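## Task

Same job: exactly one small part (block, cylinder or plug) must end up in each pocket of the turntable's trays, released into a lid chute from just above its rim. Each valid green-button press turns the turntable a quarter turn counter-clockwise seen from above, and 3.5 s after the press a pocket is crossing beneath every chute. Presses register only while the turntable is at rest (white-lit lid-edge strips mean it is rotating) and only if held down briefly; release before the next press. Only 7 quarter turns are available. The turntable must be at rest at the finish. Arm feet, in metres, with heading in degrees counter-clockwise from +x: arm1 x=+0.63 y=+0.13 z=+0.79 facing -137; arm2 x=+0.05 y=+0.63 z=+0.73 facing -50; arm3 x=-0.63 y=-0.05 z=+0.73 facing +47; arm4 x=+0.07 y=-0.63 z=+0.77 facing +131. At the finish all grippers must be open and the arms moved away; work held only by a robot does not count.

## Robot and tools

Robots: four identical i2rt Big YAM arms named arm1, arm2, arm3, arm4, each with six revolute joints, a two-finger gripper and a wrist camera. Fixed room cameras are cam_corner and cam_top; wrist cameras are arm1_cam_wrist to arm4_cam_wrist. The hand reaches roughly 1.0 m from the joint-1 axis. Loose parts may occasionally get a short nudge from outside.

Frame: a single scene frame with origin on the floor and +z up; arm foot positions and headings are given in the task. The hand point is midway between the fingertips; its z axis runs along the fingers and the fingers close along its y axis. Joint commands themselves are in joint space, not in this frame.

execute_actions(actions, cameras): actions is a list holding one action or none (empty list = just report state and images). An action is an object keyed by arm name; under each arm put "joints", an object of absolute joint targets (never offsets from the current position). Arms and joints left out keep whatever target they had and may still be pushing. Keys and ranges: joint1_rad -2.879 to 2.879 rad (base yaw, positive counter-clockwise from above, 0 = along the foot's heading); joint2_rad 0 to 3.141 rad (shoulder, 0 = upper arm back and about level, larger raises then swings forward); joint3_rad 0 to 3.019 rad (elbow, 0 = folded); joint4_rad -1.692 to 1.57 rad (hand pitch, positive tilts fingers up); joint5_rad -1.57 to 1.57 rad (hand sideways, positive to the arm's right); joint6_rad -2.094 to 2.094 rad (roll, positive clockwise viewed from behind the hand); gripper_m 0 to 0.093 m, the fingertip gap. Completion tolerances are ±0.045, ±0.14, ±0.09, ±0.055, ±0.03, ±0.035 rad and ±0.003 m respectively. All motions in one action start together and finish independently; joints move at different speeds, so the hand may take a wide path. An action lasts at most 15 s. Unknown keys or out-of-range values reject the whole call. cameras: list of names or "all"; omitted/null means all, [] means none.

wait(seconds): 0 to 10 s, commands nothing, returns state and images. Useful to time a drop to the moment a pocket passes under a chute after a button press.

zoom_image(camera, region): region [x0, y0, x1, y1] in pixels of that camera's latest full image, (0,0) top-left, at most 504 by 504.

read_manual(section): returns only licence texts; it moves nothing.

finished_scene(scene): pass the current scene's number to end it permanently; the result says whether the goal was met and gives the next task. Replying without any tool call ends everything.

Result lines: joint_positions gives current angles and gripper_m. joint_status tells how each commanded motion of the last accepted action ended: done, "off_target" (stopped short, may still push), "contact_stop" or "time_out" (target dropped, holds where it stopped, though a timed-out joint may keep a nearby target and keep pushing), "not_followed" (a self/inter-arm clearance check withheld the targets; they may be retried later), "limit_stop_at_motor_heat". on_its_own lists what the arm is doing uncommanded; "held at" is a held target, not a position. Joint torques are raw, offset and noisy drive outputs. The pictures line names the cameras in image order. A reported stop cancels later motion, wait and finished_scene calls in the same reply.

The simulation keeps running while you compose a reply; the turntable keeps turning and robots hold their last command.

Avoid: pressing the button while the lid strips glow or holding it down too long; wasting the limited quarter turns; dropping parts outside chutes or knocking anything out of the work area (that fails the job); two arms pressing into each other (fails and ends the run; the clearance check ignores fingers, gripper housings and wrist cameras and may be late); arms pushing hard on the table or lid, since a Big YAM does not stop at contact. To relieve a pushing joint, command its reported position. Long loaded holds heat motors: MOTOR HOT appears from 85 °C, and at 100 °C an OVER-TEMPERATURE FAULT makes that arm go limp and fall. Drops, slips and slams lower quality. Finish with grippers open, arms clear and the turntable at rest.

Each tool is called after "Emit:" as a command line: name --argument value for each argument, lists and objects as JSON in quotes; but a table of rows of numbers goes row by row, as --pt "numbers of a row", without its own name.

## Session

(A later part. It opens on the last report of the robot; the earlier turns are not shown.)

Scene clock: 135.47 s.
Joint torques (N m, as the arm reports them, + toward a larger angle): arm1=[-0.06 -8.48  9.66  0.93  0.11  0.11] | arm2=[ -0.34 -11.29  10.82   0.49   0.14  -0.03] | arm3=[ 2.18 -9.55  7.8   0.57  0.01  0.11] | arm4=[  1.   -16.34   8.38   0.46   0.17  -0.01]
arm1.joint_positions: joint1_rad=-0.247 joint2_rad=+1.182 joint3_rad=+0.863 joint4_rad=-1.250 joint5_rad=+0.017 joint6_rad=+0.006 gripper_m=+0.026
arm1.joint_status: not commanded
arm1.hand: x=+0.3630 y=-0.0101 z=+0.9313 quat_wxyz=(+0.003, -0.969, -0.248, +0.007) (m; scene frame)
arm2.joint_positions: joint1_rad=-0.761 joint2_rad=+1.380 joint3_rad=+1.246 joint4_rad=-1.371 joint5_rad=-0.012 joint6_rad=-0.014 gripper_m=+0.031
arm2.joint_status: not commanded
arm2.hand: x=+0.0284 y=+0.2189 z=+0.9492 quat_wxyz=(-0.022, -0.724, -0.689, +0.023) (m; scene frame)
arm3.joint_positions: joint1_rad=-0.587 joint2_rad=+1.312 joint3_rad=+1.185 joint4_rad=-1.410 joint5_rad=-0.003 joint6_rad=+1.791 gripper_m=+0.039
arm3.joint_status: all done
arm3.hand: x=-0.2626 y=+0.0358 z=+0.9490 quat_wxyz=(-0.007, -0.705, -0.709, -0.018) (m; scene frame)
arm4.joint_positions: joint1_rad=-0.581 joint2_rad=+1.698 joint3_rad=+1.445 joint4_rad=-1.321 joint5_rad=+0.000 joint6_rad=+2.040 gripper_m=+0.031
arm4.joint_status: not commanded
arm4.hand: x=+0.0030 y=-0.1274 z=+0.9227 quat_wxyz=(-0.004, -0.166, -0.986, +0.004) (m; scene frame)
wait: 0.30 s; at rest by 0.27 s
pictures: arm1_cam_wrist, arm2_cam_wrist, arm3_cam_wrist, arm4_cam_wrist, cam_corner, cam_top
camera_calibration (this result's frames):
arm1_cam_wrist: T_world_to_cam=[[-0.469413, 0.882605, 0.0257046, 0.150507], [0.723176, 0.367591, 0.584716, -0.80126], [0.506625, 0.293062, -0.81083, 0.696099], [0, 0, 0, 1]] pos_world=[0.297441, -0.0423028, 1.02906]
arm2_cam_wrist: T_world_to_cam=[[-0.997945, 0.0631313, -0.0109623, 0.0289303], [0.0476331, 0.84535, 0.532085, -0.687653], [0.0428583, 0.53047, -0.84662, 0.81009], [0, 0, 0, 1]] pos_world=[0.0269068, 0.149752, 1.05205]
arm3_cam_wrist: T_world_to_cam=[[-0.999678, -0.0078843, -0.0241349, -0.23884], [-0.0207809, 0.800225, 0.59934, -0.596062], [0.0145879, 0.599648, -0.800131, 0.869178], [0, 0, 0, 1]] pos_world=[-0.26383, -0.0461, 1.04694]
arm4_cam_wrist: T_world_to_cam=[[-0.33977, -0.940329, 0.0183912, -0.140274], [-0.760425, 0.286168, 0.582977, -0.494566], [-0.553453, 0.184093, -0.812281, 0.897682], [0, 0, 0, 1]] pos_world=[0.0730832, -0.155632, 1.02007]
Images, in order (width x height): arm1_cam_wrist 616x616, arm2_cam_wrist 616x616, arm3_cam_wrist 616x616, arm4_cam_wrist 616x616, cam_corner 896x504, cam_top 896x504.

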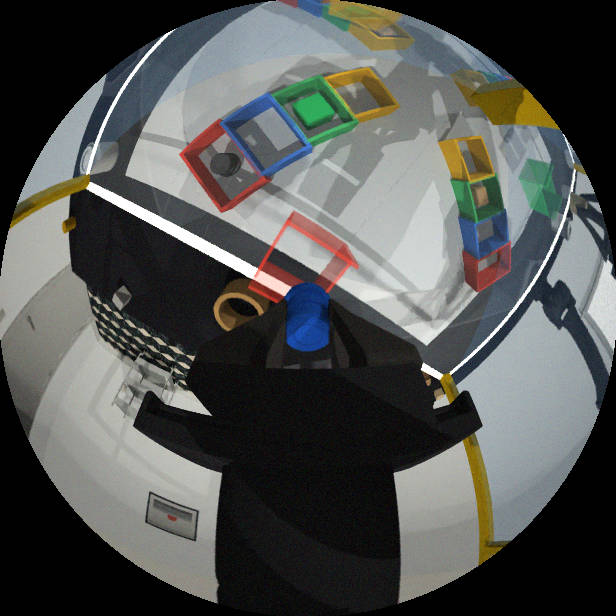

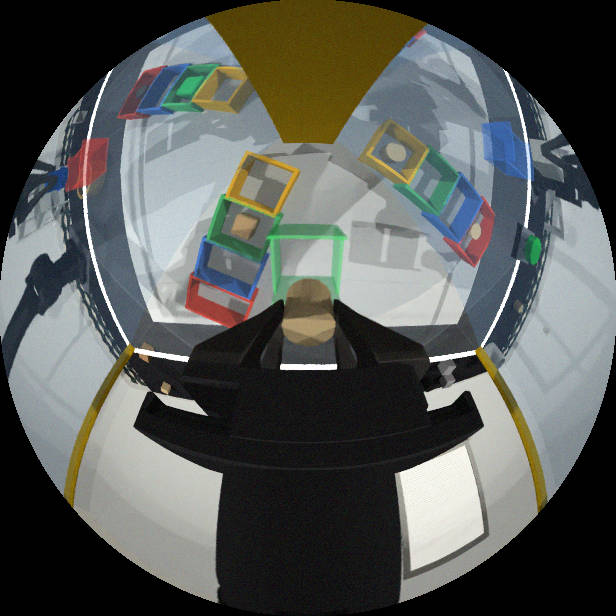

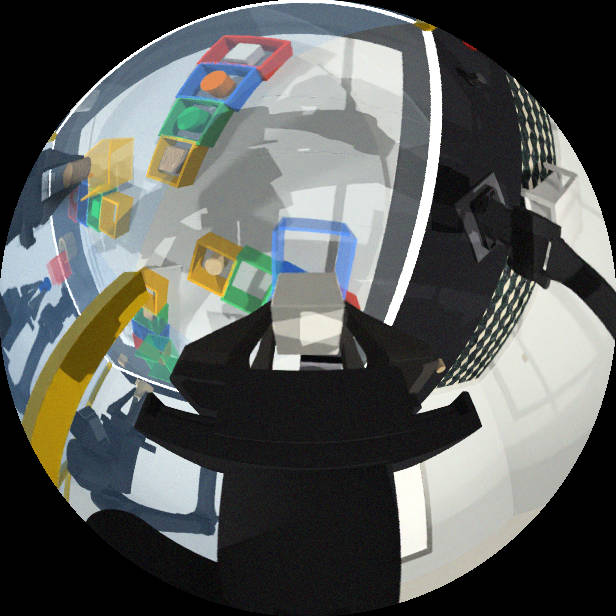

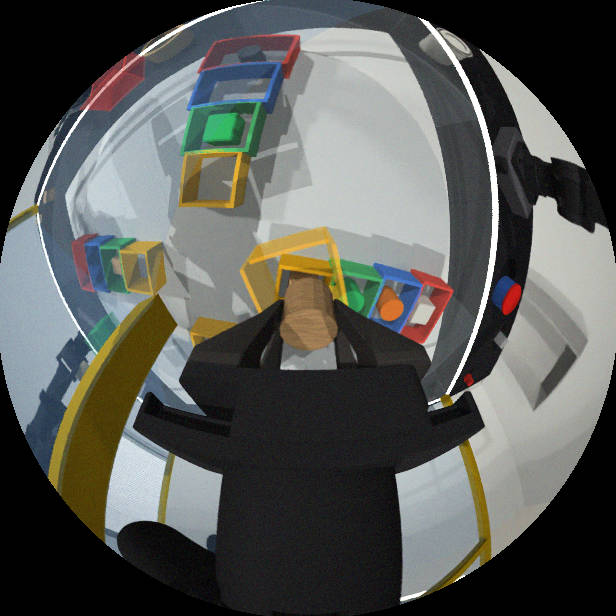

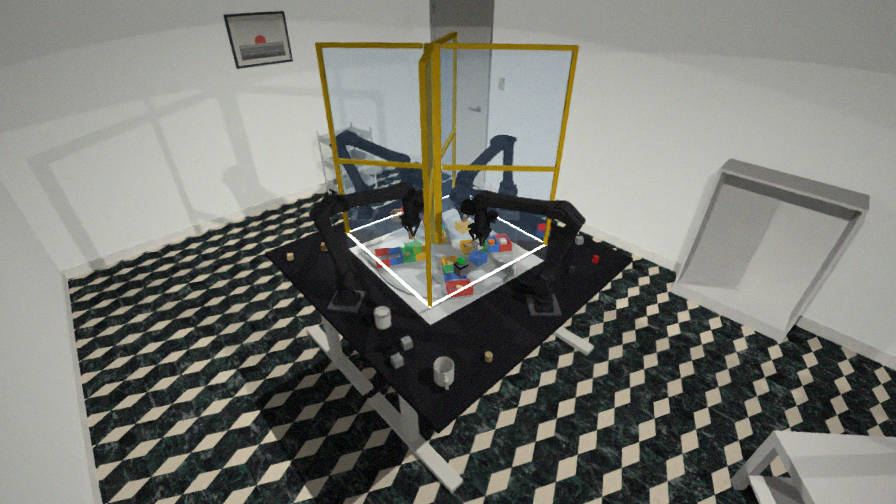

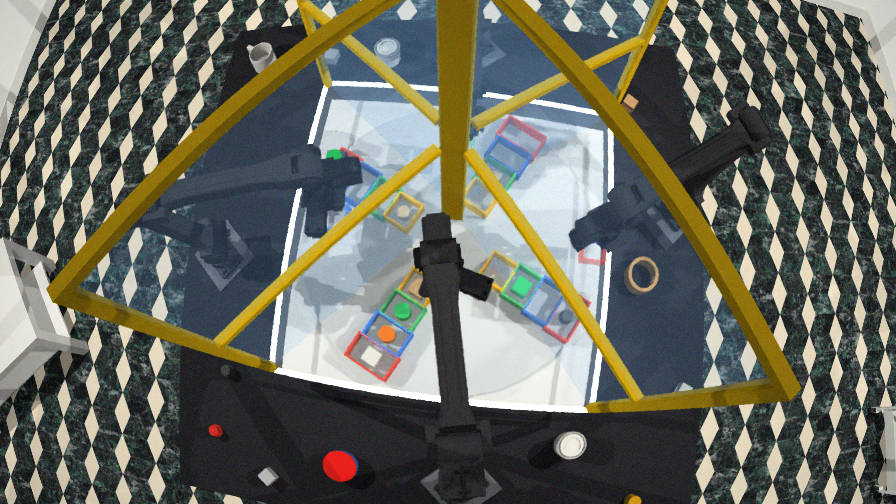

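Emit:
execute_actions --actions '[{"arm3":{"joints":{"joint2_rad":1.3,"joint3_rad":1.4,"joint4_rad":-1.6}}}]' --cameras '[]'

Emit:
execute_actions --actions '[{"arm3":{"joints":{"joint1_rad":-0.247,"joint2_rad":1.42,"joint3_rad":1.46,"joint4_rad":-1.55}}}]' --cameras '["cam_top"]'

Emit:
wait --seconds 2

Emit:
execute_actions --actions '[{"arm3":{"joints":{"joint2_rad":1.44,"joint3_rad":1.28,"joint4_rad":-1.4}}}]' --cameras '[]'

Emit:
execute_actions --actions '[{"arm3":{"joints":{"joint1_rad":-0.582,"joint2_rad":1.31,"joint3_rad":1.168,"joint4_rad":-1.41}}}]' --cameras '[]'

Emit:
wait --seconds 1.5

Emit:
execute_actions --actions '[{"arm3":{"joints":{"gripper_m":0.06}}}]' --cameras '["arm3_cam_wrist"]'

Emit:
execute_actions --actions '[{"arm3":{"joints":{"joint2_rad":0.95,"joint3_rad":1.2,"joint4_rad":-1.65,"joint6_rad":0,"gripper_m":0.093}}}]' --cameras '["cam_top","arm3_cam_wrist"]'

Scene clock: 147.67 s.
Joint torques (N m, as the arm reports them, + toward a larger angle): arm1=[-0.08 -8.42  9.64  0.95  0.11  0.1 ] | arm2=[ -0.02 -11.34  10.81   0.6    0.15  -0.03] | arm3=[ 1.66 -9.4  10.95 -0.17  0.01  0.05] | arm4=[  0.64 -16.93   8.4    0.38   0.16   0.04]
arm1.joint_positions: joint1_rad=-0.247 joint2_rad=+1.182 joint3_rad=+0.863 joint4_rad=-1.250 joint5_rad=+0.017 joint6_rad=+0.006 gripper_m=+0.026
arm1.joint_status: not commanded
arm1.hand: x=+0.3630 y=-0.0101 z=+0.9313 quat_wxyz=(+0.003, -0.969, -0.248, +0.007) (m; scene frame)
arm2.joint_positions: joint1_rad=-0.761 joint2_rad=+1.380 joint3_rad=+1.246 joint4_rad=-1.371 joint5_rad=-0.012 joint6_rad=-0.014 gripper_m=+0.031
arm2.joint_status: not commanded
arm2.hand: x=+0.0284 y=+0.2189 z=+0.9492 quat_wxyz=(-0.022, -0.724, -0.689, +0.023) (m; scene frame)
arm3.joint_positions: joint1_rad=-0.587 joint2_rad=+1.300 joint3_rad=+1.357 joint4_rad=-1.588 joint5_rad=-0.003 joint6_rad=+1.791 gripper_m=+0.039
arm3.joint_status: all done
arm3.hand: x=-0.2636 y=+0.0353 z=+1.0189 quat_wxyz=(-0.009, -0.705, -0.709, -0.021) (m; scene frame)
arm4.joint_positions: joint1_rad=-0.581 joint2_rad=+1.698 joint3_rad=+1.445 joint4_rad=-1.321 joint5_rad=+0.000 joint6_rad=+2.040 gripper_m=+0.031
arm4.joint_status: not commanded
arm4.hand: x=+0.0030 y=-0.1274 z=+0.9227 quat_wxyz=(-0.004, -0.166, -0.986, +0.004) (m; scene frame)
pictures: none
No camera images: the call's "cameras" was empty. Leave "cameras" out to get every camera's image.

Scene clock: 148.77 s.
Joint torques (N m, as the arm reports them, + toward a larger angle): arm1=[-0.07 -8.55  9.68  0.95  0.11  0.11] | arm2=[ -0.22 -11.33  10.86   0.53   0.14  -0.01] | arm3=[  0.66 -12.9   11.21   0.7    0.1    0.08] | arm4=[  0.89 -16.68   8.46   0.35   0.13   0.01]
arm1.joint_positions: joint1_rad=-0.247 joint2_rad=+1.182 joint3_rad=+0.863 joint4_rad=-1.250 joint5_rad=+0.017 joint6_rad=+0.006 gripper_m=+0.026
arm1.joint_status: not commanded
arm1.hand: x=+0.3630 y=-0.0101 z=+0.9313 quat_wxyz=(+0.003, -0.969, -0.248, +0.007) (m; scene frame)
arm2.joint_positions: joint1_rad=-0.761 joint2_rad=+1.380 joint3_rad=+1.246 joint4_rad=-1.371 joint5_rad=-0.012 joint6_rad=-0.014 gripper_m=+0.031
arm2.joint_status: not commanded
arm2.hand: x=+0.0284 y=+0.2189 z=+0.9492 quat_wxyz=(-0.022, -0.724, -0.689, +0.023) (m; scene frame)
arm3.joint_positions: joint1_rad=-0.236 joint2_rad=+1.433 joint3_rad=+1.413 joint4_rad=-1.558 joint5_rad=-0.005 joint6_rad=+1.791 gripper_m=+0.039
arm3.joint_status: all done
arm3.hand: x=-0.2814 y=+0.1791 z=+0.9914 quat_wxyz=(+0.004, -0.571, -0.821, -0.001) (m; scene frame)
arm4.joint_positions: joint1_rad=-0.581 joint2_rad=+1.698 joint3_rad=+1.445 joint4_rad=-1.321 joint5_rad=+0.000 joint6_rad=+2.040 gripper_m=+0.031
arm4.joint_status: not commanded
arm4.hand: x=+0.0030 y=-0.1274 z=+0.9227 quat_wxyz=(-0.004, -0.166, -0.986, +0.004) (m; scene frame)
pictures: cam_top
Images, in order (width x height): cam_top 896x504.

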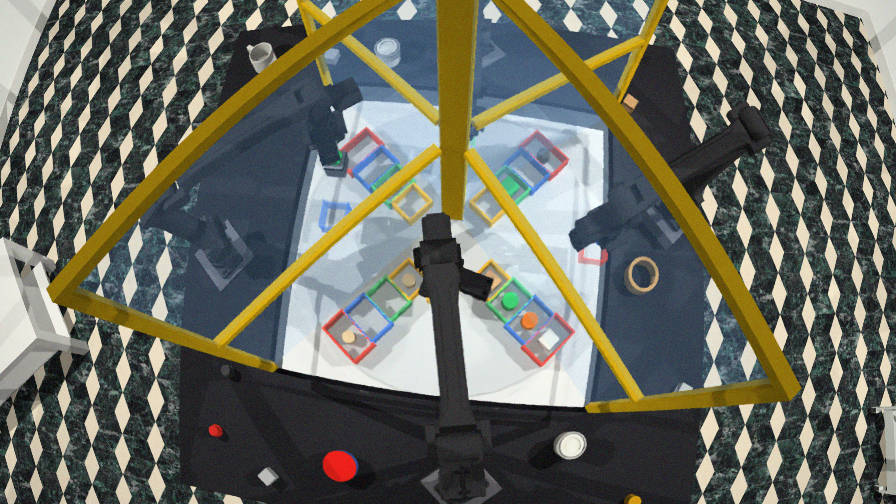

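Scene clock: 150.77 s.
Joint torques (N m, as the arm reports them, + toward a larger angle): arm1=[-0.01 -8.49  9.66  0.94  0.11  0.11] | arm2=[ -0.08 -11.31  10.76   0.58   0.15  -0.03] | arm3=[  0.25 -13.05  11.15   0.74   0.11   0.09] | arm4=[  0.98 -16.92   8.48   0.38   0.15   0.02]
arm1.joint_positions: joint1_rad=-0.247 joint2_rad=+1.182 joint3_rad=+0.863 joint4_rad=-1.250 joint5_rad=+0.017 joint6_rad=+0.006 gripper_m=+0.026
arm1.joint_status: not commanded
arm1.hand: x=+0.3630 y=-0.0101 z=+0.9313 quat_wxyz=(+0.003, -0.969, -0.248, +0.007) (m; scene frame)
arm2.joint_positions: joint1_rad=-0.761 joint2_rad=+1.380 joint3_rad=+1.246 joint4_rad=-1.371 joint5_rad=-0.012 joint6_rad=-0.014 gripper_m=+0.031
arm2.joint_status: not commanded
arm2.hand: x=+0.0284 y=+0.2189 z=+0.9492 quat_wxyz=(-0.022, -0.724, -0.689, +0.023) (m; scene frame)
arm3.joint_positions: joint1_rad=-0.236 joint2_rad=+1.433 joint3_rad=+1.413 joint4_rad=-1.558 joint5_rad=-0.005 joint6_rad=+1.791 gripper_m=+0.039
arm3.joint_status: all done
arm3.hand: x=-0.2814 y=+0.1791 z=+0.9914 quat_wxyz=(+0.004, -0.571, -0.821, -0.001) (m; scene frame)
arm4.joint_positions: joint1_rad=-0.581 joint2_rad=+1.698 joint3_rad=+1.445 joint4_rad=-1.321 joint5_rad=+0.000 joint6_rad=+2.040 gripper_m=+0.031
arm4.joint_status: not commanded
arm4.hand: x=+0.0030 y=-0.1274 z=+0.9227 quat_wxyz=(-0.004, -0.166, -0.986, +0.004) (m; scene frame)
wait: 2.00 s; at rest by 0.27 s
pictures: arm1_cam_wrist, arm2_cam_wrist, arm3_cam_wrist, arm4_cam_wrist, cam_corner, cam_top
camera_calibration (this result's frames):
arm1_cam_wrist: T_world_to_cam=[[-0.469413, 0.882605, 0.0257046, 0.150507], [0.723176, 0.367591, 0.584716, -0.80126], [0.506625, 0.293062, -0.81083, 0.696099], [0, 0, 0, 1]] pos_world=[0.297441, -0.0423028, 1.02906]
arm2_cam_wrist: T_world_to_cam=[[-0.997945, 0.0631313, -0.0109623, 0.0289303], [0.0476331, 0.84535, 0.532085, -0.687653], [0.0428583, 0.53047, -0.84662, 0.81009], [0, 0, 0, 1]] pos_world=[0.0269068, 0.149752, 1.05205]
arm3_cam_wrist: T_world_to_cam=[[-0.935995, -0.351724, 0.014292, -0.214114], [-0.275222, 0.756517, 0.593241, -0.794238], [-0.219469, 0.551337, -0.804898, 0.764944], [0, 0, 0, 1]] pos_world=[-0.25112, 0.103804, 1.08994]
arm4_cam_wrist: T_world_to_cam=[[-0.33977, -0.940329, 0.0183912, -0.140274], [-0.760425, 0.286168, 0.582977, -0.494566], [-0.553453, 0.184093, -0.812281, 0.897682], [0, 0, 0, 1]] pos_world=[0.0730832, -0.155632, 1.02007]
Images, in order (width x height): arm1_cam_wrist 616x616, arm2_cam_wrist 616x616, arm3_cam_wrist 616x616, arm4_cam_wrist 616x616, cam_corner 896x504, cam_top 896x504.

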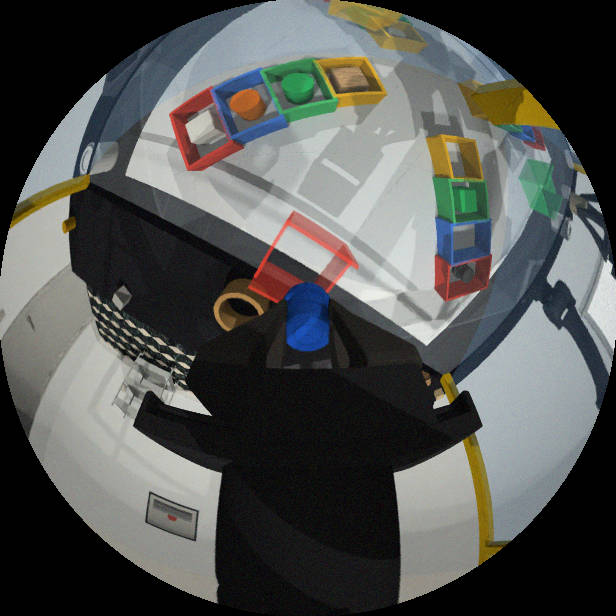

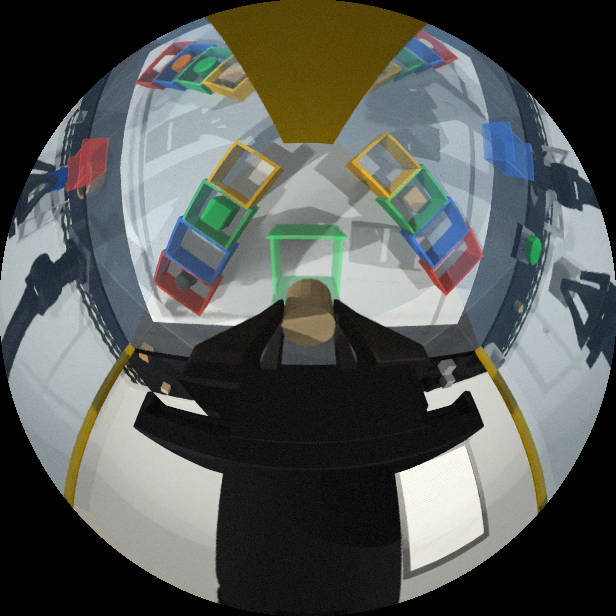

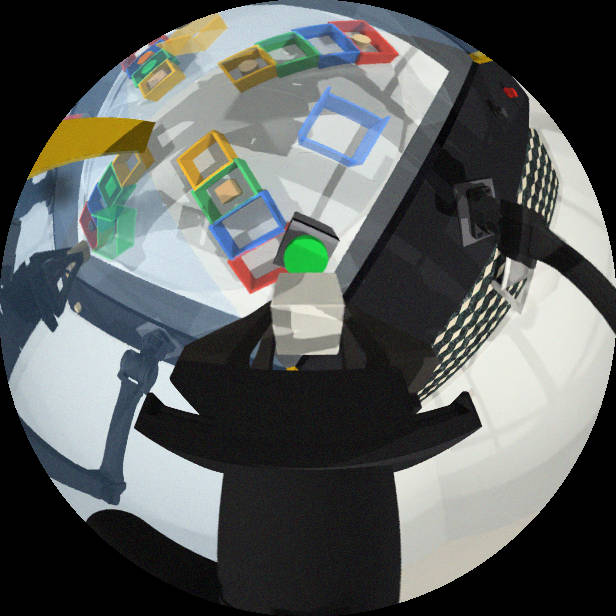

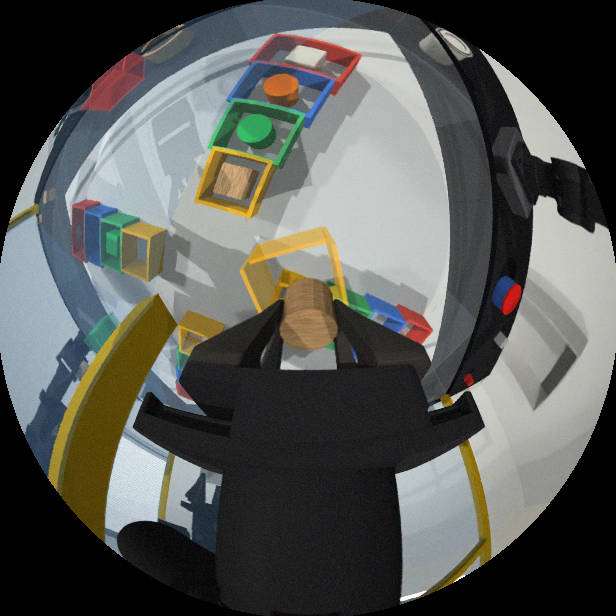

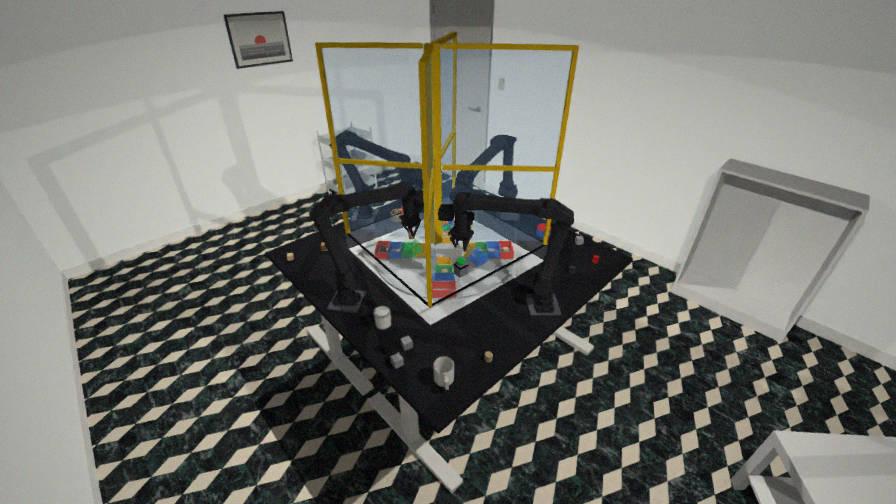

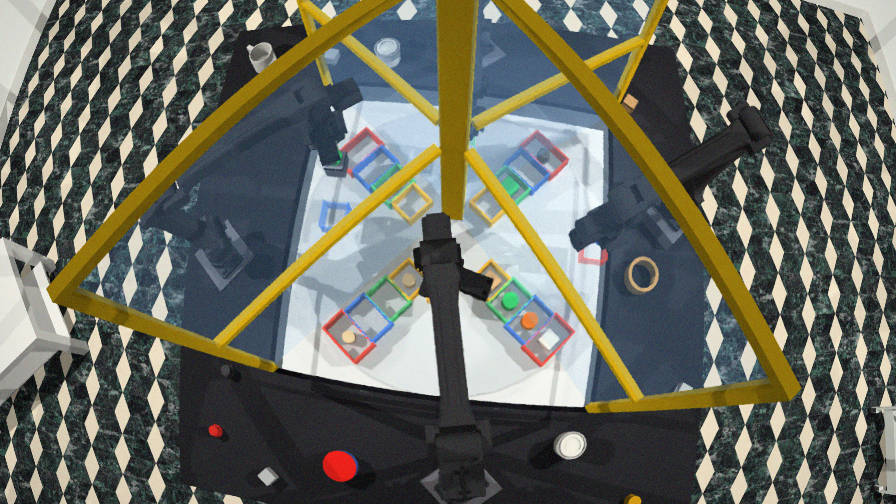

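Scene clock: 151.67 s.
Joint torques (N m, as the arm reports them, + toward a larger angle): arm1=[ 0.03 -8.53  9.65  0.94  0.11  0.11] | arm2=[ -0.15 -11.36  10.8    0.56   0.14  -0.03] | arm3=[  0.45 -11.19   7.16   1.17   0.1    0.08] | arm4=[  0.71 -16.65   8.48   0.37   0.17   0.04]
arm1.joint_positions: joint1_rad=-0.247 joint2_rad=+1.182 joint3_rad=+0.863 joint4_rad=-1.250 joint5_rad=+0.017 joint6_rad=+0.006 gripper_m=+0.026
arm1.joint_status: not commanded
arm1.hand: x=+0.3630 y=-0.0101 z=+0.9313 quat_wxyz=(+0.003, -0.969, -0.248, +0.007) (m; scene frame)
arm2.joint_positions: joint1_rad=-0.761 joint2_rad=+1.380 joint3_rad=+1.246 joint4_rad=-1.371 joint5_rad=-0.012 joint6_rad=-0.014 gripper_m=+0.031
arm2.joint_status: not commanded
arm2.hand: x=+0.0284 y=+0.2189 z=+0.9492 quat_wxyz=(-0.022, -0.724, -0.689, +0.023) (m; scene frame)
arm3.joint_positions: joint1_rad=-0.236 joint2_rad=+1.430 joint3_rad=+1.290 joint4_rad=-1.415 joint5_rad=-0.005 joint6_rad=+1.792 gripper_m=+0.039
arm3.joint_status: all done
arm3.hand: x=-0.2806 y=+0.1797 z=+0.9456 quat_wxyz=(-0.001, -0.571, -0.821, -0.012) (m; scene frame)
arm4.joint_positions: joint1_rad=-0.581 joint2_rad=+1.698 joint3_rad=+1.445 joint4_rad=-1.321 joint5_rad=+0.000 joint6_rad=+2.040 gripper_m=+0.031
arm4.joint_status: not commanded
arm4.hand: x=+0.0030 y=-0.1274 z=+0.9227 quat_wxyz=(-0.004, -0.166, -0.986, +0.004) (m; scene frame)
pictures: none
No camera images: the call's "cameras" was empty. Leave "cameras" out to get every camera's image.

Scene clock: 152.67 s.
Joint torques (N m, as the arm reports them, + toward a larger angle): arm1=[ 0.03 -8.45  9.65  0.93  0.11  0.11] | arm2=[ -0.11 -11.32  10.85   0.51   0.14  -0.02] | arm3=[  2.74 -10.     7.94   0.58   0.04   0.08] | arm4=[  0.74 -16.73   8.46   0.3    0.17   0.02]
arm1.joint_positions: joint1_rad=-0.247 joint2_rad=+1.182 joint3_rad=+0.863 joint4_rad=-1.250 joint5_rad=+0.017 joint6_rad=+0.006 gripper_m=+0.026
arm1.joint_status: not commanded
arm1.hand: x=+0.3630 y=-0.0101 z=+0.9313 quat_wxyz=(+0.003, -0.969, -0.248, +0.007) (m; scene frame)
arm2.joint_positions: joint1_rad=-0.761 joint2_rad=+1.380 joint3_rad=+1.246 joint4_rad=-1.371 joint5_rad=-0.012 joint6_rad=-0.014 gripper_m=+0.031
arm2.joint_status: not commanded
arm2.hand: x=+0.0284 y=+0.2189 z=+0.9492 quat_wxyz=(-0.022, -0.724, -0.689, +0.023) (m; scene frame)
arm3.joint_positions: joint1_rad=-0.587 joint2_rad=+1.306 joint3_rad=+1.169 joint4_rad=-1.412 joint5_rad=-0.003 joint6_rad=+1.792 gripper_m=+0.039
arm3.joint_status: all done
arm3.hand: x=-0.2683 y=+0.0345 z=+0.9444 quat_wxyz=(-0.004, -0.705, -0.709, -0.013) (m; scene frame)
arm4.joint_positions: joint1_rad=-0.581 joint2_rad=+1.698 joint3_rad=+1.445 joint4_rad=-1.321 joint5_rad=+0.000 joint6_rad=+2.040 gripper_m=+0.031
arm4.joint_status: not commanded
arm4.hand: x=+0.0030 y=-0.1274 z=+0.9227 quat_wxyz=(-0.004, -0.166, -0.986, +0.004) (m; scene frame)
pictures: none
No camera images: the call's "cameras" was empty. Leave "cameras" out to get every camera's image.

Scene clock: 154.17 s.
Joint torques (N m, as the arm reports them, + toward a larger angle): arm1=[-0.03 -8.44  9.65  0.93  0.11  0.11] | arm2=[ -0.15 -11.36  10.85   0.55   0.13  -0.03] | arm3=[ 1.39 -8.98  7.84  0.56  0.01  0.08] | arm4=[  1.01 -16.81   8.5    0.35   0.18   0.01]
arm1.joint_positions: joint1_rad=-0.247 joint2_rad=+1.182 joint3_rad=+0.863 joint4_rad=-1.250 joint5_rad=+0.017 joint6_rad=+0.006 gripper_m=+0.026
arm1.joint_status: not commanded
arm1.hand: x=+0.3630 y=-0.0101 z=+0.9313 quat_wxyz=(+0.003, -0.969, -0.248, +0.007) (m; scene frame)
arm2.joint_positions: joint1_rad=-0.761 joint2_rad=+1.380 joint3_rad=+1.246 joint4_rad=-1.371 joint5_rad=-0.012 joint6_rad=-0.014 gripper_m=+0.031
arm2.joint_status: not commanded
arm2.hand: x=+0.0284 y=+0.2189 z=+0.9492 quat_wxyz=(-0.022, -0.724, -0.689, +0.023) (m; scene frame)
arm3.joint_positions: joint1_rad=-0.587 joint2_rad=+1.306 joint3_rad=+1.169 joint4_rad=-1.412 joint5_rad=-0.003 joint6_rad=+1.792 gripper_m=+0.039
arm3.joint_status: all done
arm3.hand: x=-0.2683 y=+0.0345 z=+0.9444 quat_wxyz=(-0.004, -0.705, -0.709, -0.013) (m; scene frame)
arm4.joint_positions: joint1_rad=-0.581 joint2_rad=+1.698 joint3_rad=+1.445 joint4_rad=-1.321 joint5_rad=+0.000 joint6_rad=+2.040 gripper_m=+0.031
arm4.joint_status: not commanded
arm4.hand: x=+0.0030 y=-0.1274 z=+0.9227 quat_wxyz=(-0.004, -0.166, -0.986, +0.004) (m; scene frame)
wait: 1.50 s; at rest by 0.27 s
pictures: arm1_cam_wrist, arm2_cam_wrist, arm3_cam_wrist, arm4_cam_wrist, cam_corner, cam_top
camera_calibration (this result's frames):
arm1_cam_wrist: T_world_to_cam=[[-0.469413, 0.882605, 0.0257046, 0.150507], [0.723176, 0.367591, 0.584716, -0.80126], [0.506625, 0.293062, -0.81083, 0.696099], [0, 0, 0, 1]] pos_world=[0.297441, -0.0423028, 1.02906]
arm2_cam_wrist: T_world_to_cam=[[-0.997945, 0.0631313, -0.0109623, 0.0289303], [0.0476331, 0.84535, 0.532085, -0.687653], [0.0428583, 0.53047, -0.84662, 0.81009], [0, 0, 0, 1]] pos_world=[0.0269068, 0.149752, 1.05205]
arm3_cam_wrist: T_world_to_cam=[[-0.999909, -0.0076151, -0.0110954, -0.257085], [-0.0127345, 0.802009, 0.597176, -0.588233], [0.0043511, 0.597263, -0.802034, 0.865472], [0, 0, 0, 1]] pos_world=[-0.268318, -0.0471034, 1.04256]
arm4_cam_wrist: T_world_to_cam=[[-0.33977, -0.940329, 0.0183912, -0.140274], [-0.760425, 0.286168, 0.582977, -0.494566], [-0.553453, 0.184093, -0.812281, 0.897682], [0, 0, 0, 1]] pos_world=[0.0730832, -0.155632, 1.02007]
Images, in order (width x height): arm1_cam_wrist 616x616, arm2_cam_wrist 616x616, arm3_cam_wrist 616x616, arm4_cam_wrist 616x616, cam_corner 896x504, cam_top 896x504.

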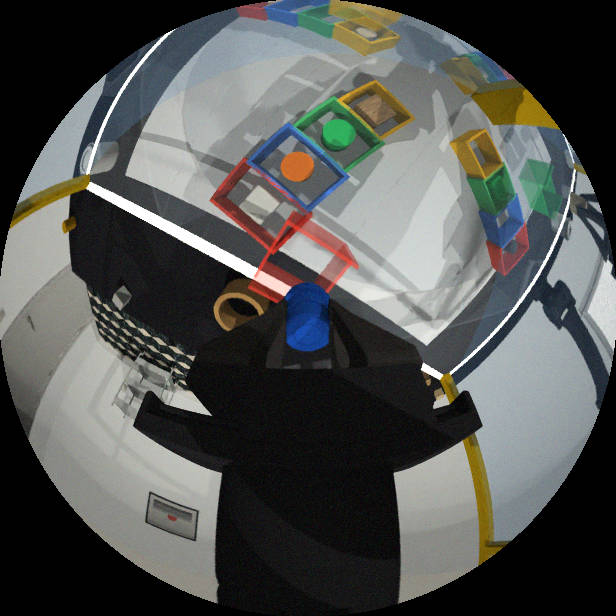

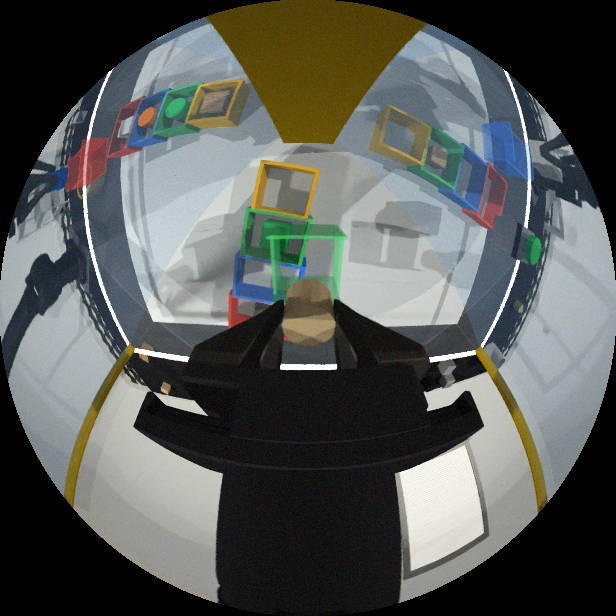

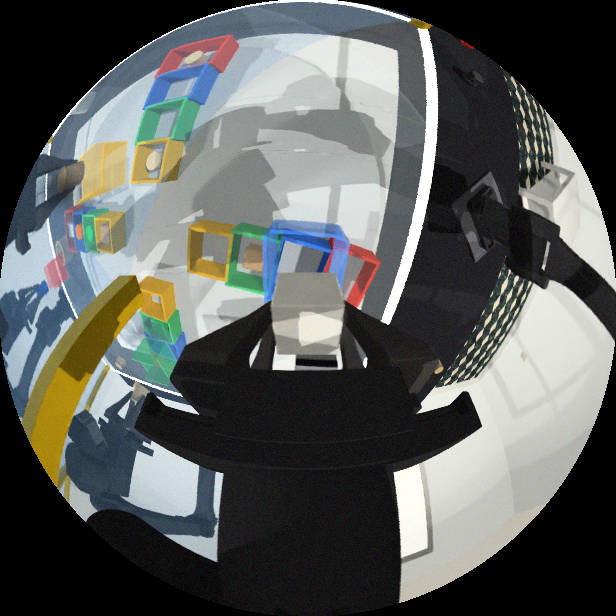

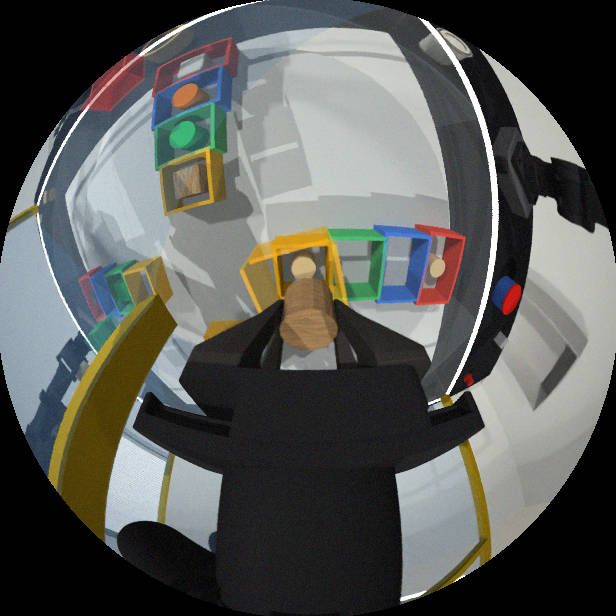

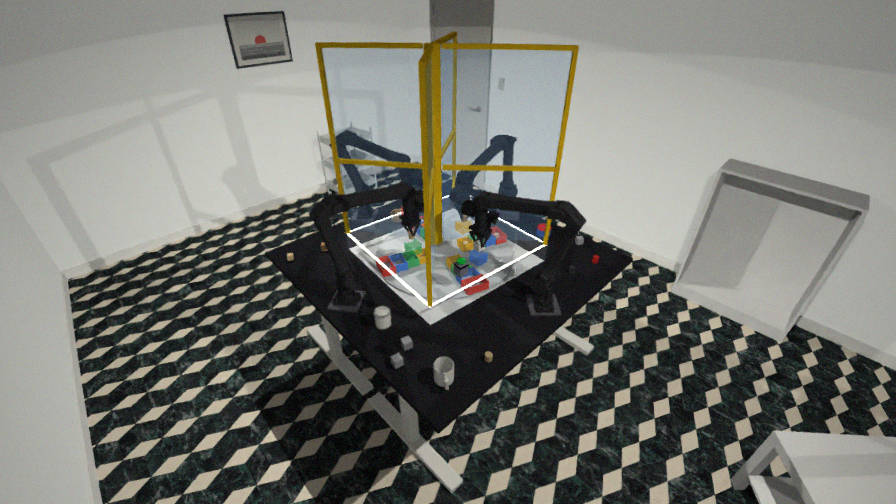

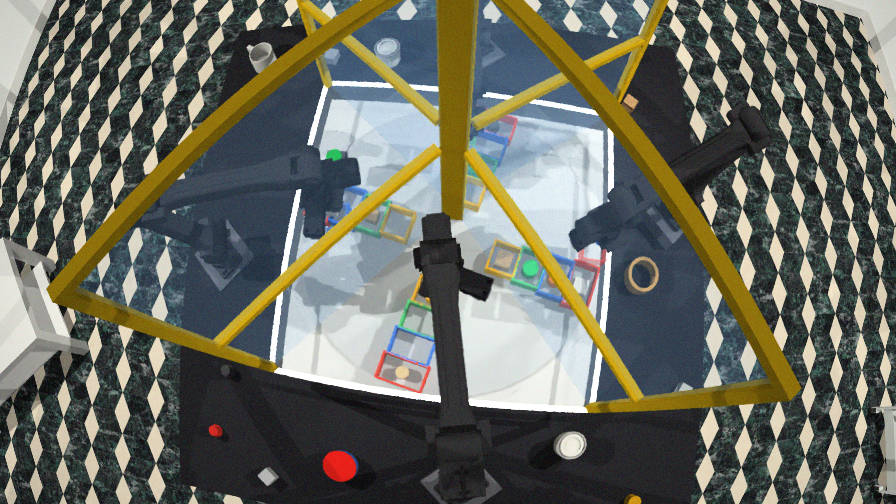

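Scene clock: 154.73 s.
Joint torques (N m, as the arm reports them, + toward a larger angle): arm1=[-0.08 -8.46  9.64  0.93  0.11  0.11] | arm2=[  0.1  -11.39  10.85   0.57   0.15  -0.04] | arm3=[ 1.91 -9.6   7.63  0.54  0.    0.1 ] | arm4=[  0.81 -16.87   8.47   0.53   0.14   0.  ]
arm1.joint_positions: joint1_rad=-0.247 joint2_rad=+1.182 joint3_rad=+0.863 joint4_rad=-1.250 joint5_rad=+0.017 joint6_rad=+0.006 gripper_m=+0.026
arm1.joint_status: not commanded
arm1.hand: x=+0.3630 y=-0.0101 z=+0.9313 quat_wxyz=(+0.003, -0.969, -0.248, +0.007) (m; scene frame)
arm2.joint_positions: joint1_rad=-0.761 joint2_rad=+1.380 joint3_rad=+1.246 joint4_rad=-1.371 joint5_rad=-0.012 joint6_rad=-0.014 gripper_m=+0.031
arm2.joint_status: not commanded
arm2.hand: x=+0.0284 y=+0.2189 z=+0.9492 quat_wxyz=(-0.022, -0.724, -0.689, +0.023) (m; scene frame)
arm3.joint_positions: joint1_rad=-0.587 joint2_rad=+1.306 joint3_rad=+1.169 joint4_rad=-1.412 joint5_rad=-0.003 joint6_rad=+1.792 gripper_m=+0.060
arm3.joint_status: all done
arm3.hand: x=-0.2683 y=+0.0345 z=+0.9444 quat_wxyz=(-0.004, -0.705, -0.709, -0.013) (m; scene frame)
arm4.joint_positions: joint1_rad=-0.581 joint2_rad=+1.698 joint3_rad=+1.445 joint4_rad=-1.321 joint5_rad=+0.000 joint6_rad=+2.040 gripper_m=+0.031
arm4.joint_status: not commanded
arm4.hand: x=+0.0030 y=-0.1274 z=+0.9227 quat_wxyz=(-0.004, -0.166, -0.986, +0.004) (m; scene frame)
pictures: arm3_cam_wrist
camera_calibration (this result's frames):
arm3_cam_wrist: T_world_to_cam=[[-0.999909, -0.0076151, -0.0110954, -0.257085], [-0.0127345, 0.802009, 0.597176, -0.588233], [0.0043511, 0.597263, -0.802034, 0.865472], [0, 0, 0, 1]] pos_world=[-0.268318, -0.0471034, 1.04256]
Images, in order (width x height): arm3_cam_wrist 616x616.

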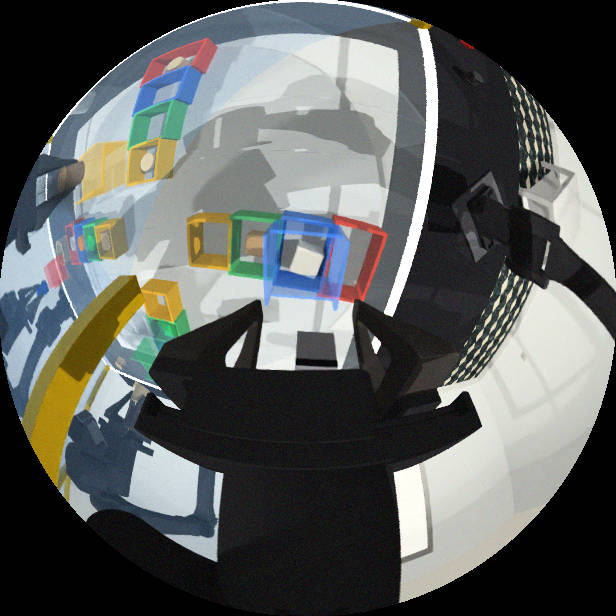

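Scene clock: 157.00 s.
Joint torques (N m, as the arm reports them, + toward a larger angle): arm1=[ 0.03 -8.45  9.65  0.95  0.11  0.11] | arm2=[  0.09 -11.15  10.82   0.54   0.15  -0.03] | arm3=[ 1.98 -3.91 10.36  0.47 -0.07 -0.09] | arm4=[  0.84 -16.3    8.49   0.44   0.16   0.01]
arm1.joint_positions: joint1_rad=-0.247 joint2_rad=+1.182 joint3_rad=+0.863 joint4_rad=-1.250 joint5_rad=+0.017 joint6_rad=+0.006 gripper_m=+0.026
arm1.joint_status: not commanded
arm1.hand: x=+0.3630 y=-0.0101 z=+0.9313 quat_wxyz=(+0.003, -0.969, -0.248, +0.007) (m; scene frame)
arm2.joint_positions: joint1_rad=-0.761 joint2_rad=+1.380 joint3_rad=+1.246 joint4_rad=-1.371 joint5_rad=-0.012 joint6_rad=-0.014 gripper_m=+0.031
arm2.joint_status: not commanded
arm2.hand: x=+0.0284 y=+0.2189 z=+0.9492 quat_wxyz=(-0.022, -0.724, -0.689, +0.023) (m; scene frame)
arm3.joint_positions: joint1_rad=-0.587 joint2_rad=+0.951 joint3_rad=+1.169 joint4_rad=-1.642 joint5_rad=-0.003 joint6_rad=+0.010 gripper_m=+0.093
arm3.joint_status: all done
arm3.hand: x=-0.3720 y=+0.0103 z=+1.0458 quat_wxyz=(-0.075, +0.107, -0.991, -0.012) (m; scene frame)
arm4.joint_positions: joint1_rad=-0.581 joint2_rad=+1.698 joint3_rad=+1.445 joint4_rad=-1.321 joint5_rad=+0.000 joint6_rad=+2.040 gripper_m=+0.031
arm4.joint_status: not commanded
arm4.hand: x=+0.0030 y=-0.1274 z=+0.9227 quat_wxyz=(-0.004, -0.166, -0.986, +0.004) (m; scene frame)
pictures: arm3_cam_wrist, cam_top
camera_calibration (this result's frames):
arm3_cam_wrist: T_world_to_cam=[[0.21556, -0.97648, 0.00445419, 0.0860026], [-0.868277, -0.189583, 0.458424, -0.793657], [-0.446798, -0.102686, -0.888722, 0.891801], [0, 0, 0, 1]] pos_world=[-0.309199, 0.025091, 1.15601]
Images, in order (width x height): arm3_cam_wrist 616x616, cam_top 896x504.

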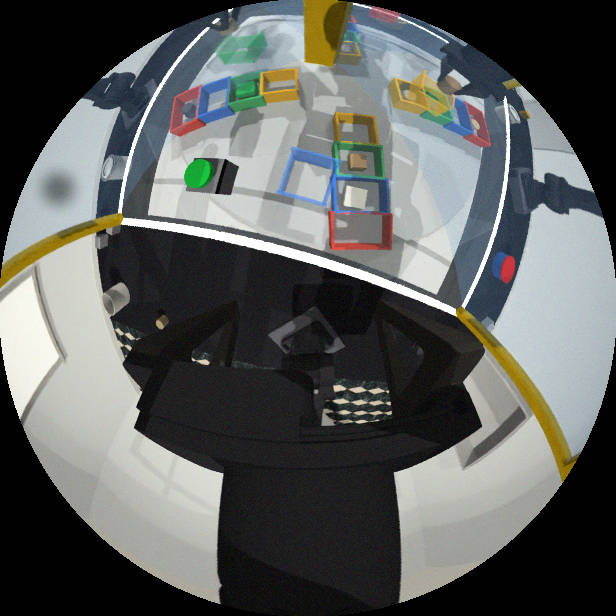

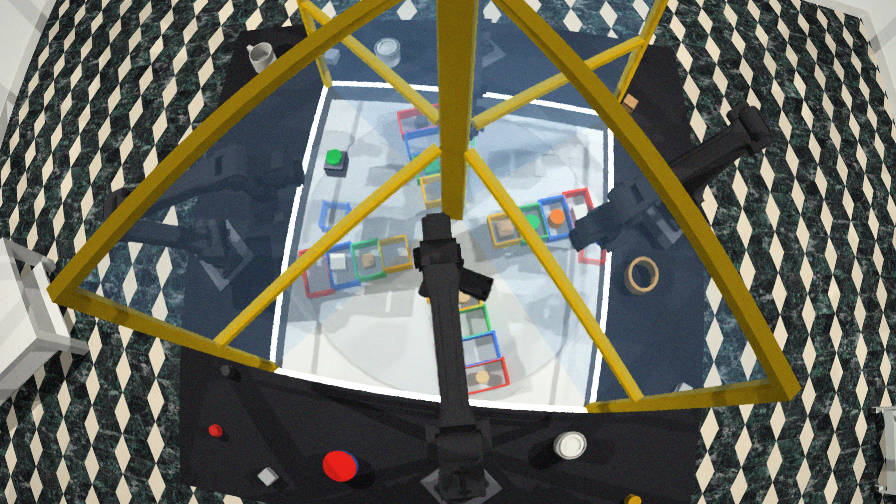

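Emit:
execute_actions --actions '[{"arm3":{"joints":{"joint1_rad":0.846}}}]' --cameras '[]'

Emit:
execute_actions --actions '[{"arm3":{"joints":{"joint2_rad":1.57,"joint3_rad":1.225,"joint4_rad":-1.165}}}]' --cameras '["arm3_cam_wrist","cam_corner"]'

Scene clock: 169.60 s.
Joint torques (N m, as the arm reports them, + toward a larger angle): arm1=[ 0.03 -8.5   9.67  0.93  0.11  0.11] | arm2=[ -0.18 -11.22  10.78   0.57   0.15  -0.03] | arm3=[ 2.25 -4.11 10.27  0.47  0.   -0.07] | arm4=[  1.24 -16.99   8.4    0.48   0.13   0.05]
arm1.joint_positions: joint1_rad=-0.247 joint2_rad=+1.182 joint3_rad=+0.863 joint4_rad=-1.250 joint5_rad=+0.017 joint6_rad=+0.006 gripper_m=+0.026
arm1.joint_status: not commanded
arm1.hand: x=+0.3630 y=-0.0101 z=+0.9313 quat_wxyz=(+0.003, -0.969, -0.248, +0.007) (m; scene frame)
arm2.joint_positions: joint1_rad=-0.761 joint2_rad=+1.380 joint3_rad=+1.246 joint4_rad=-1.371 joint5_rad=-0.012 joint6_rad=-0.014 gripper_m=+0.031
arm2.joint_status: not commanded
arm2.hand: x=+0.0284 y=+0.2189 z=+0.9492 quat_wxyz=(-0.022, -0.724, -0.689, +0.023) (m; scene frame)
arm3.joint_positions: joint1_rad=+0.839 joint2_rad=+0.951 joint3_rad=+1.169 joint4_rad=-1.642 joint5_rad=-0.004 joint6_rad=+0.008 gripper_m=+0.093
arm3.joint_status: all done
arm3.hand: x=-0.6529 y=+0.2159 z=+1.0459 quat_wxyz=(-0.051, +0.730, -0.679, -0.056) (m; scene frame)
arm4.joint_positions: joint1_rad=-0.581 joint2_rad=+1.698 joint3_rad=+1.445 joint4_rad=-1.321 joint5_rad=+0.000 joint6_rad=+2.040 gripper_m=+0.031
arm4.joint_status: not commanded
arm4.hand: x=+0.0030 y=-0.1274 z=+0.9227 quat_wxyz=(-0.004, -0.166, -0.986, +0.004) (m; scene frame)
pictures: none
No camera images: the call's "cameras" was empty. Leave "cameras" out to get every camera's image.

Scene clock: 171.00 s.
Joint torques (N m, as the arm reports them, + toward a larger angle): arm1=[ 0.04 -8.5   9.66  0.94  0.11  0.11] | arm2=[  0.07 -11.39  10.88   0.54   0.14  -0.03] | arm3=[  1.96 -14.26  10.06   1.18  -0.05  -0.09] | arm4=[  0.71 -16.59   8.41   0.48   0.14   0.04]
arm1.joint_positions: joint1_rad=-0.247 joint2_rad=+1.182 joint3_rad=+0.863 joint4_rad=-1.250 joint5_rad=+0.017 joint6_rad=+0.006 gripper_m=+0.026
arm1.joint_status: not commanded
arm1.hand: x=+0.3630 y=-0.0101 z=+0.9313 quat_wxyz=(+0.003, -0.969, -0.248, +0.007) (m; scene frame)
arm2.joint_positions: joint1_rad=-0.761 joint2_rad=+1.380 joint3_rad=+1.246 joint4_rad=-1.371 joint5_rad=-0.012 joint6_rad=-0.014 gripper_m=+0.031
arm2.joint_status: not commanded
arm2.hand: x=+0.0284 y=+0.2189 z=+0.9492 quat_wxyz=(-0.022, -0.724, -0.689, +0.023) (m; scene frame)
arm3.joint_positions: joint1_rad=+0.839 joint2_rad=+1.580 joint3_rad=+1.189 joint4_rad=-1.178 joint5_rad=-0.004 joint6_rad=+0.008 gripper_m=+0.093
arm3.joint_status: all done
arm3.hand: x=-0.6667 y=+0.3972 z=+0.8466 quat_wxyz=(-0.003, +0.732, -0.681, -0.003) (m; scene frame)
arm4.joint_positions: joint1_rad=-0.581 joint2_rad=+1.698 joint3_rad=+1.445 joint4_rad=-1.321 joint5_rad=+0.000 joint6_rad=+2.040 gripper_m=+0.031
arm4.joint_status: not commanded
arm4.hand: x=+0.0030 y=-0.1274 z=+0.9227 quat_wxyz=(-0.004, -0.166, -0.986, +0.004) (m; scene frame)
pictures: arm3_cam_wrist, cam_corner
camera_calibration (this result's frames):
arm3_cam_wrist: T_world_to_cam=[[0.997086, 0.0752295, 0.0126312, 0.624613], [0.0539094, -0.812072, 0.581061, -0.126583], [0.0539704, -0.578687, -0.813762, 1.08227], [0, 0, 0, 1]] pos_world=[-0.674379, 0.476512, 0.946373]
Images, in order (width x height): arm3_cam_wrist 616x616, cam_corner 896x504.

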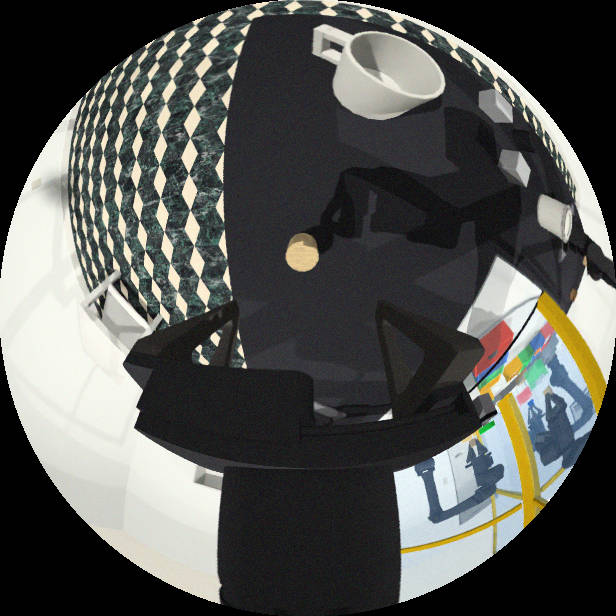

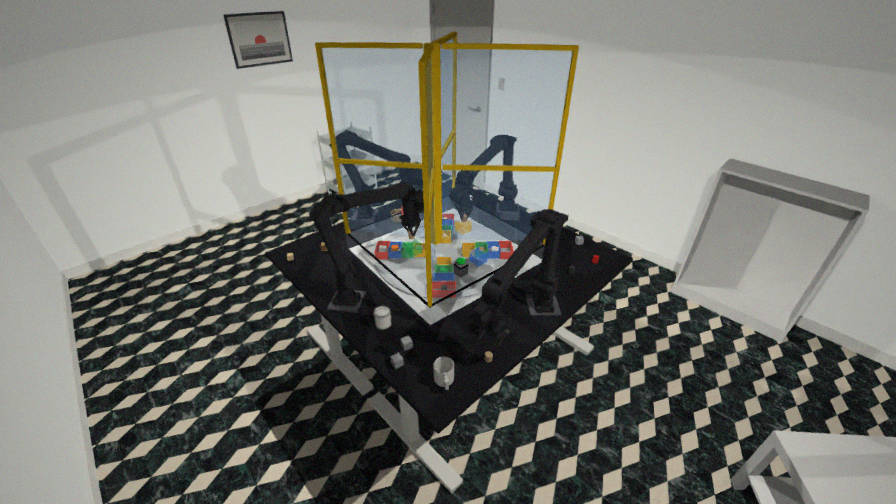

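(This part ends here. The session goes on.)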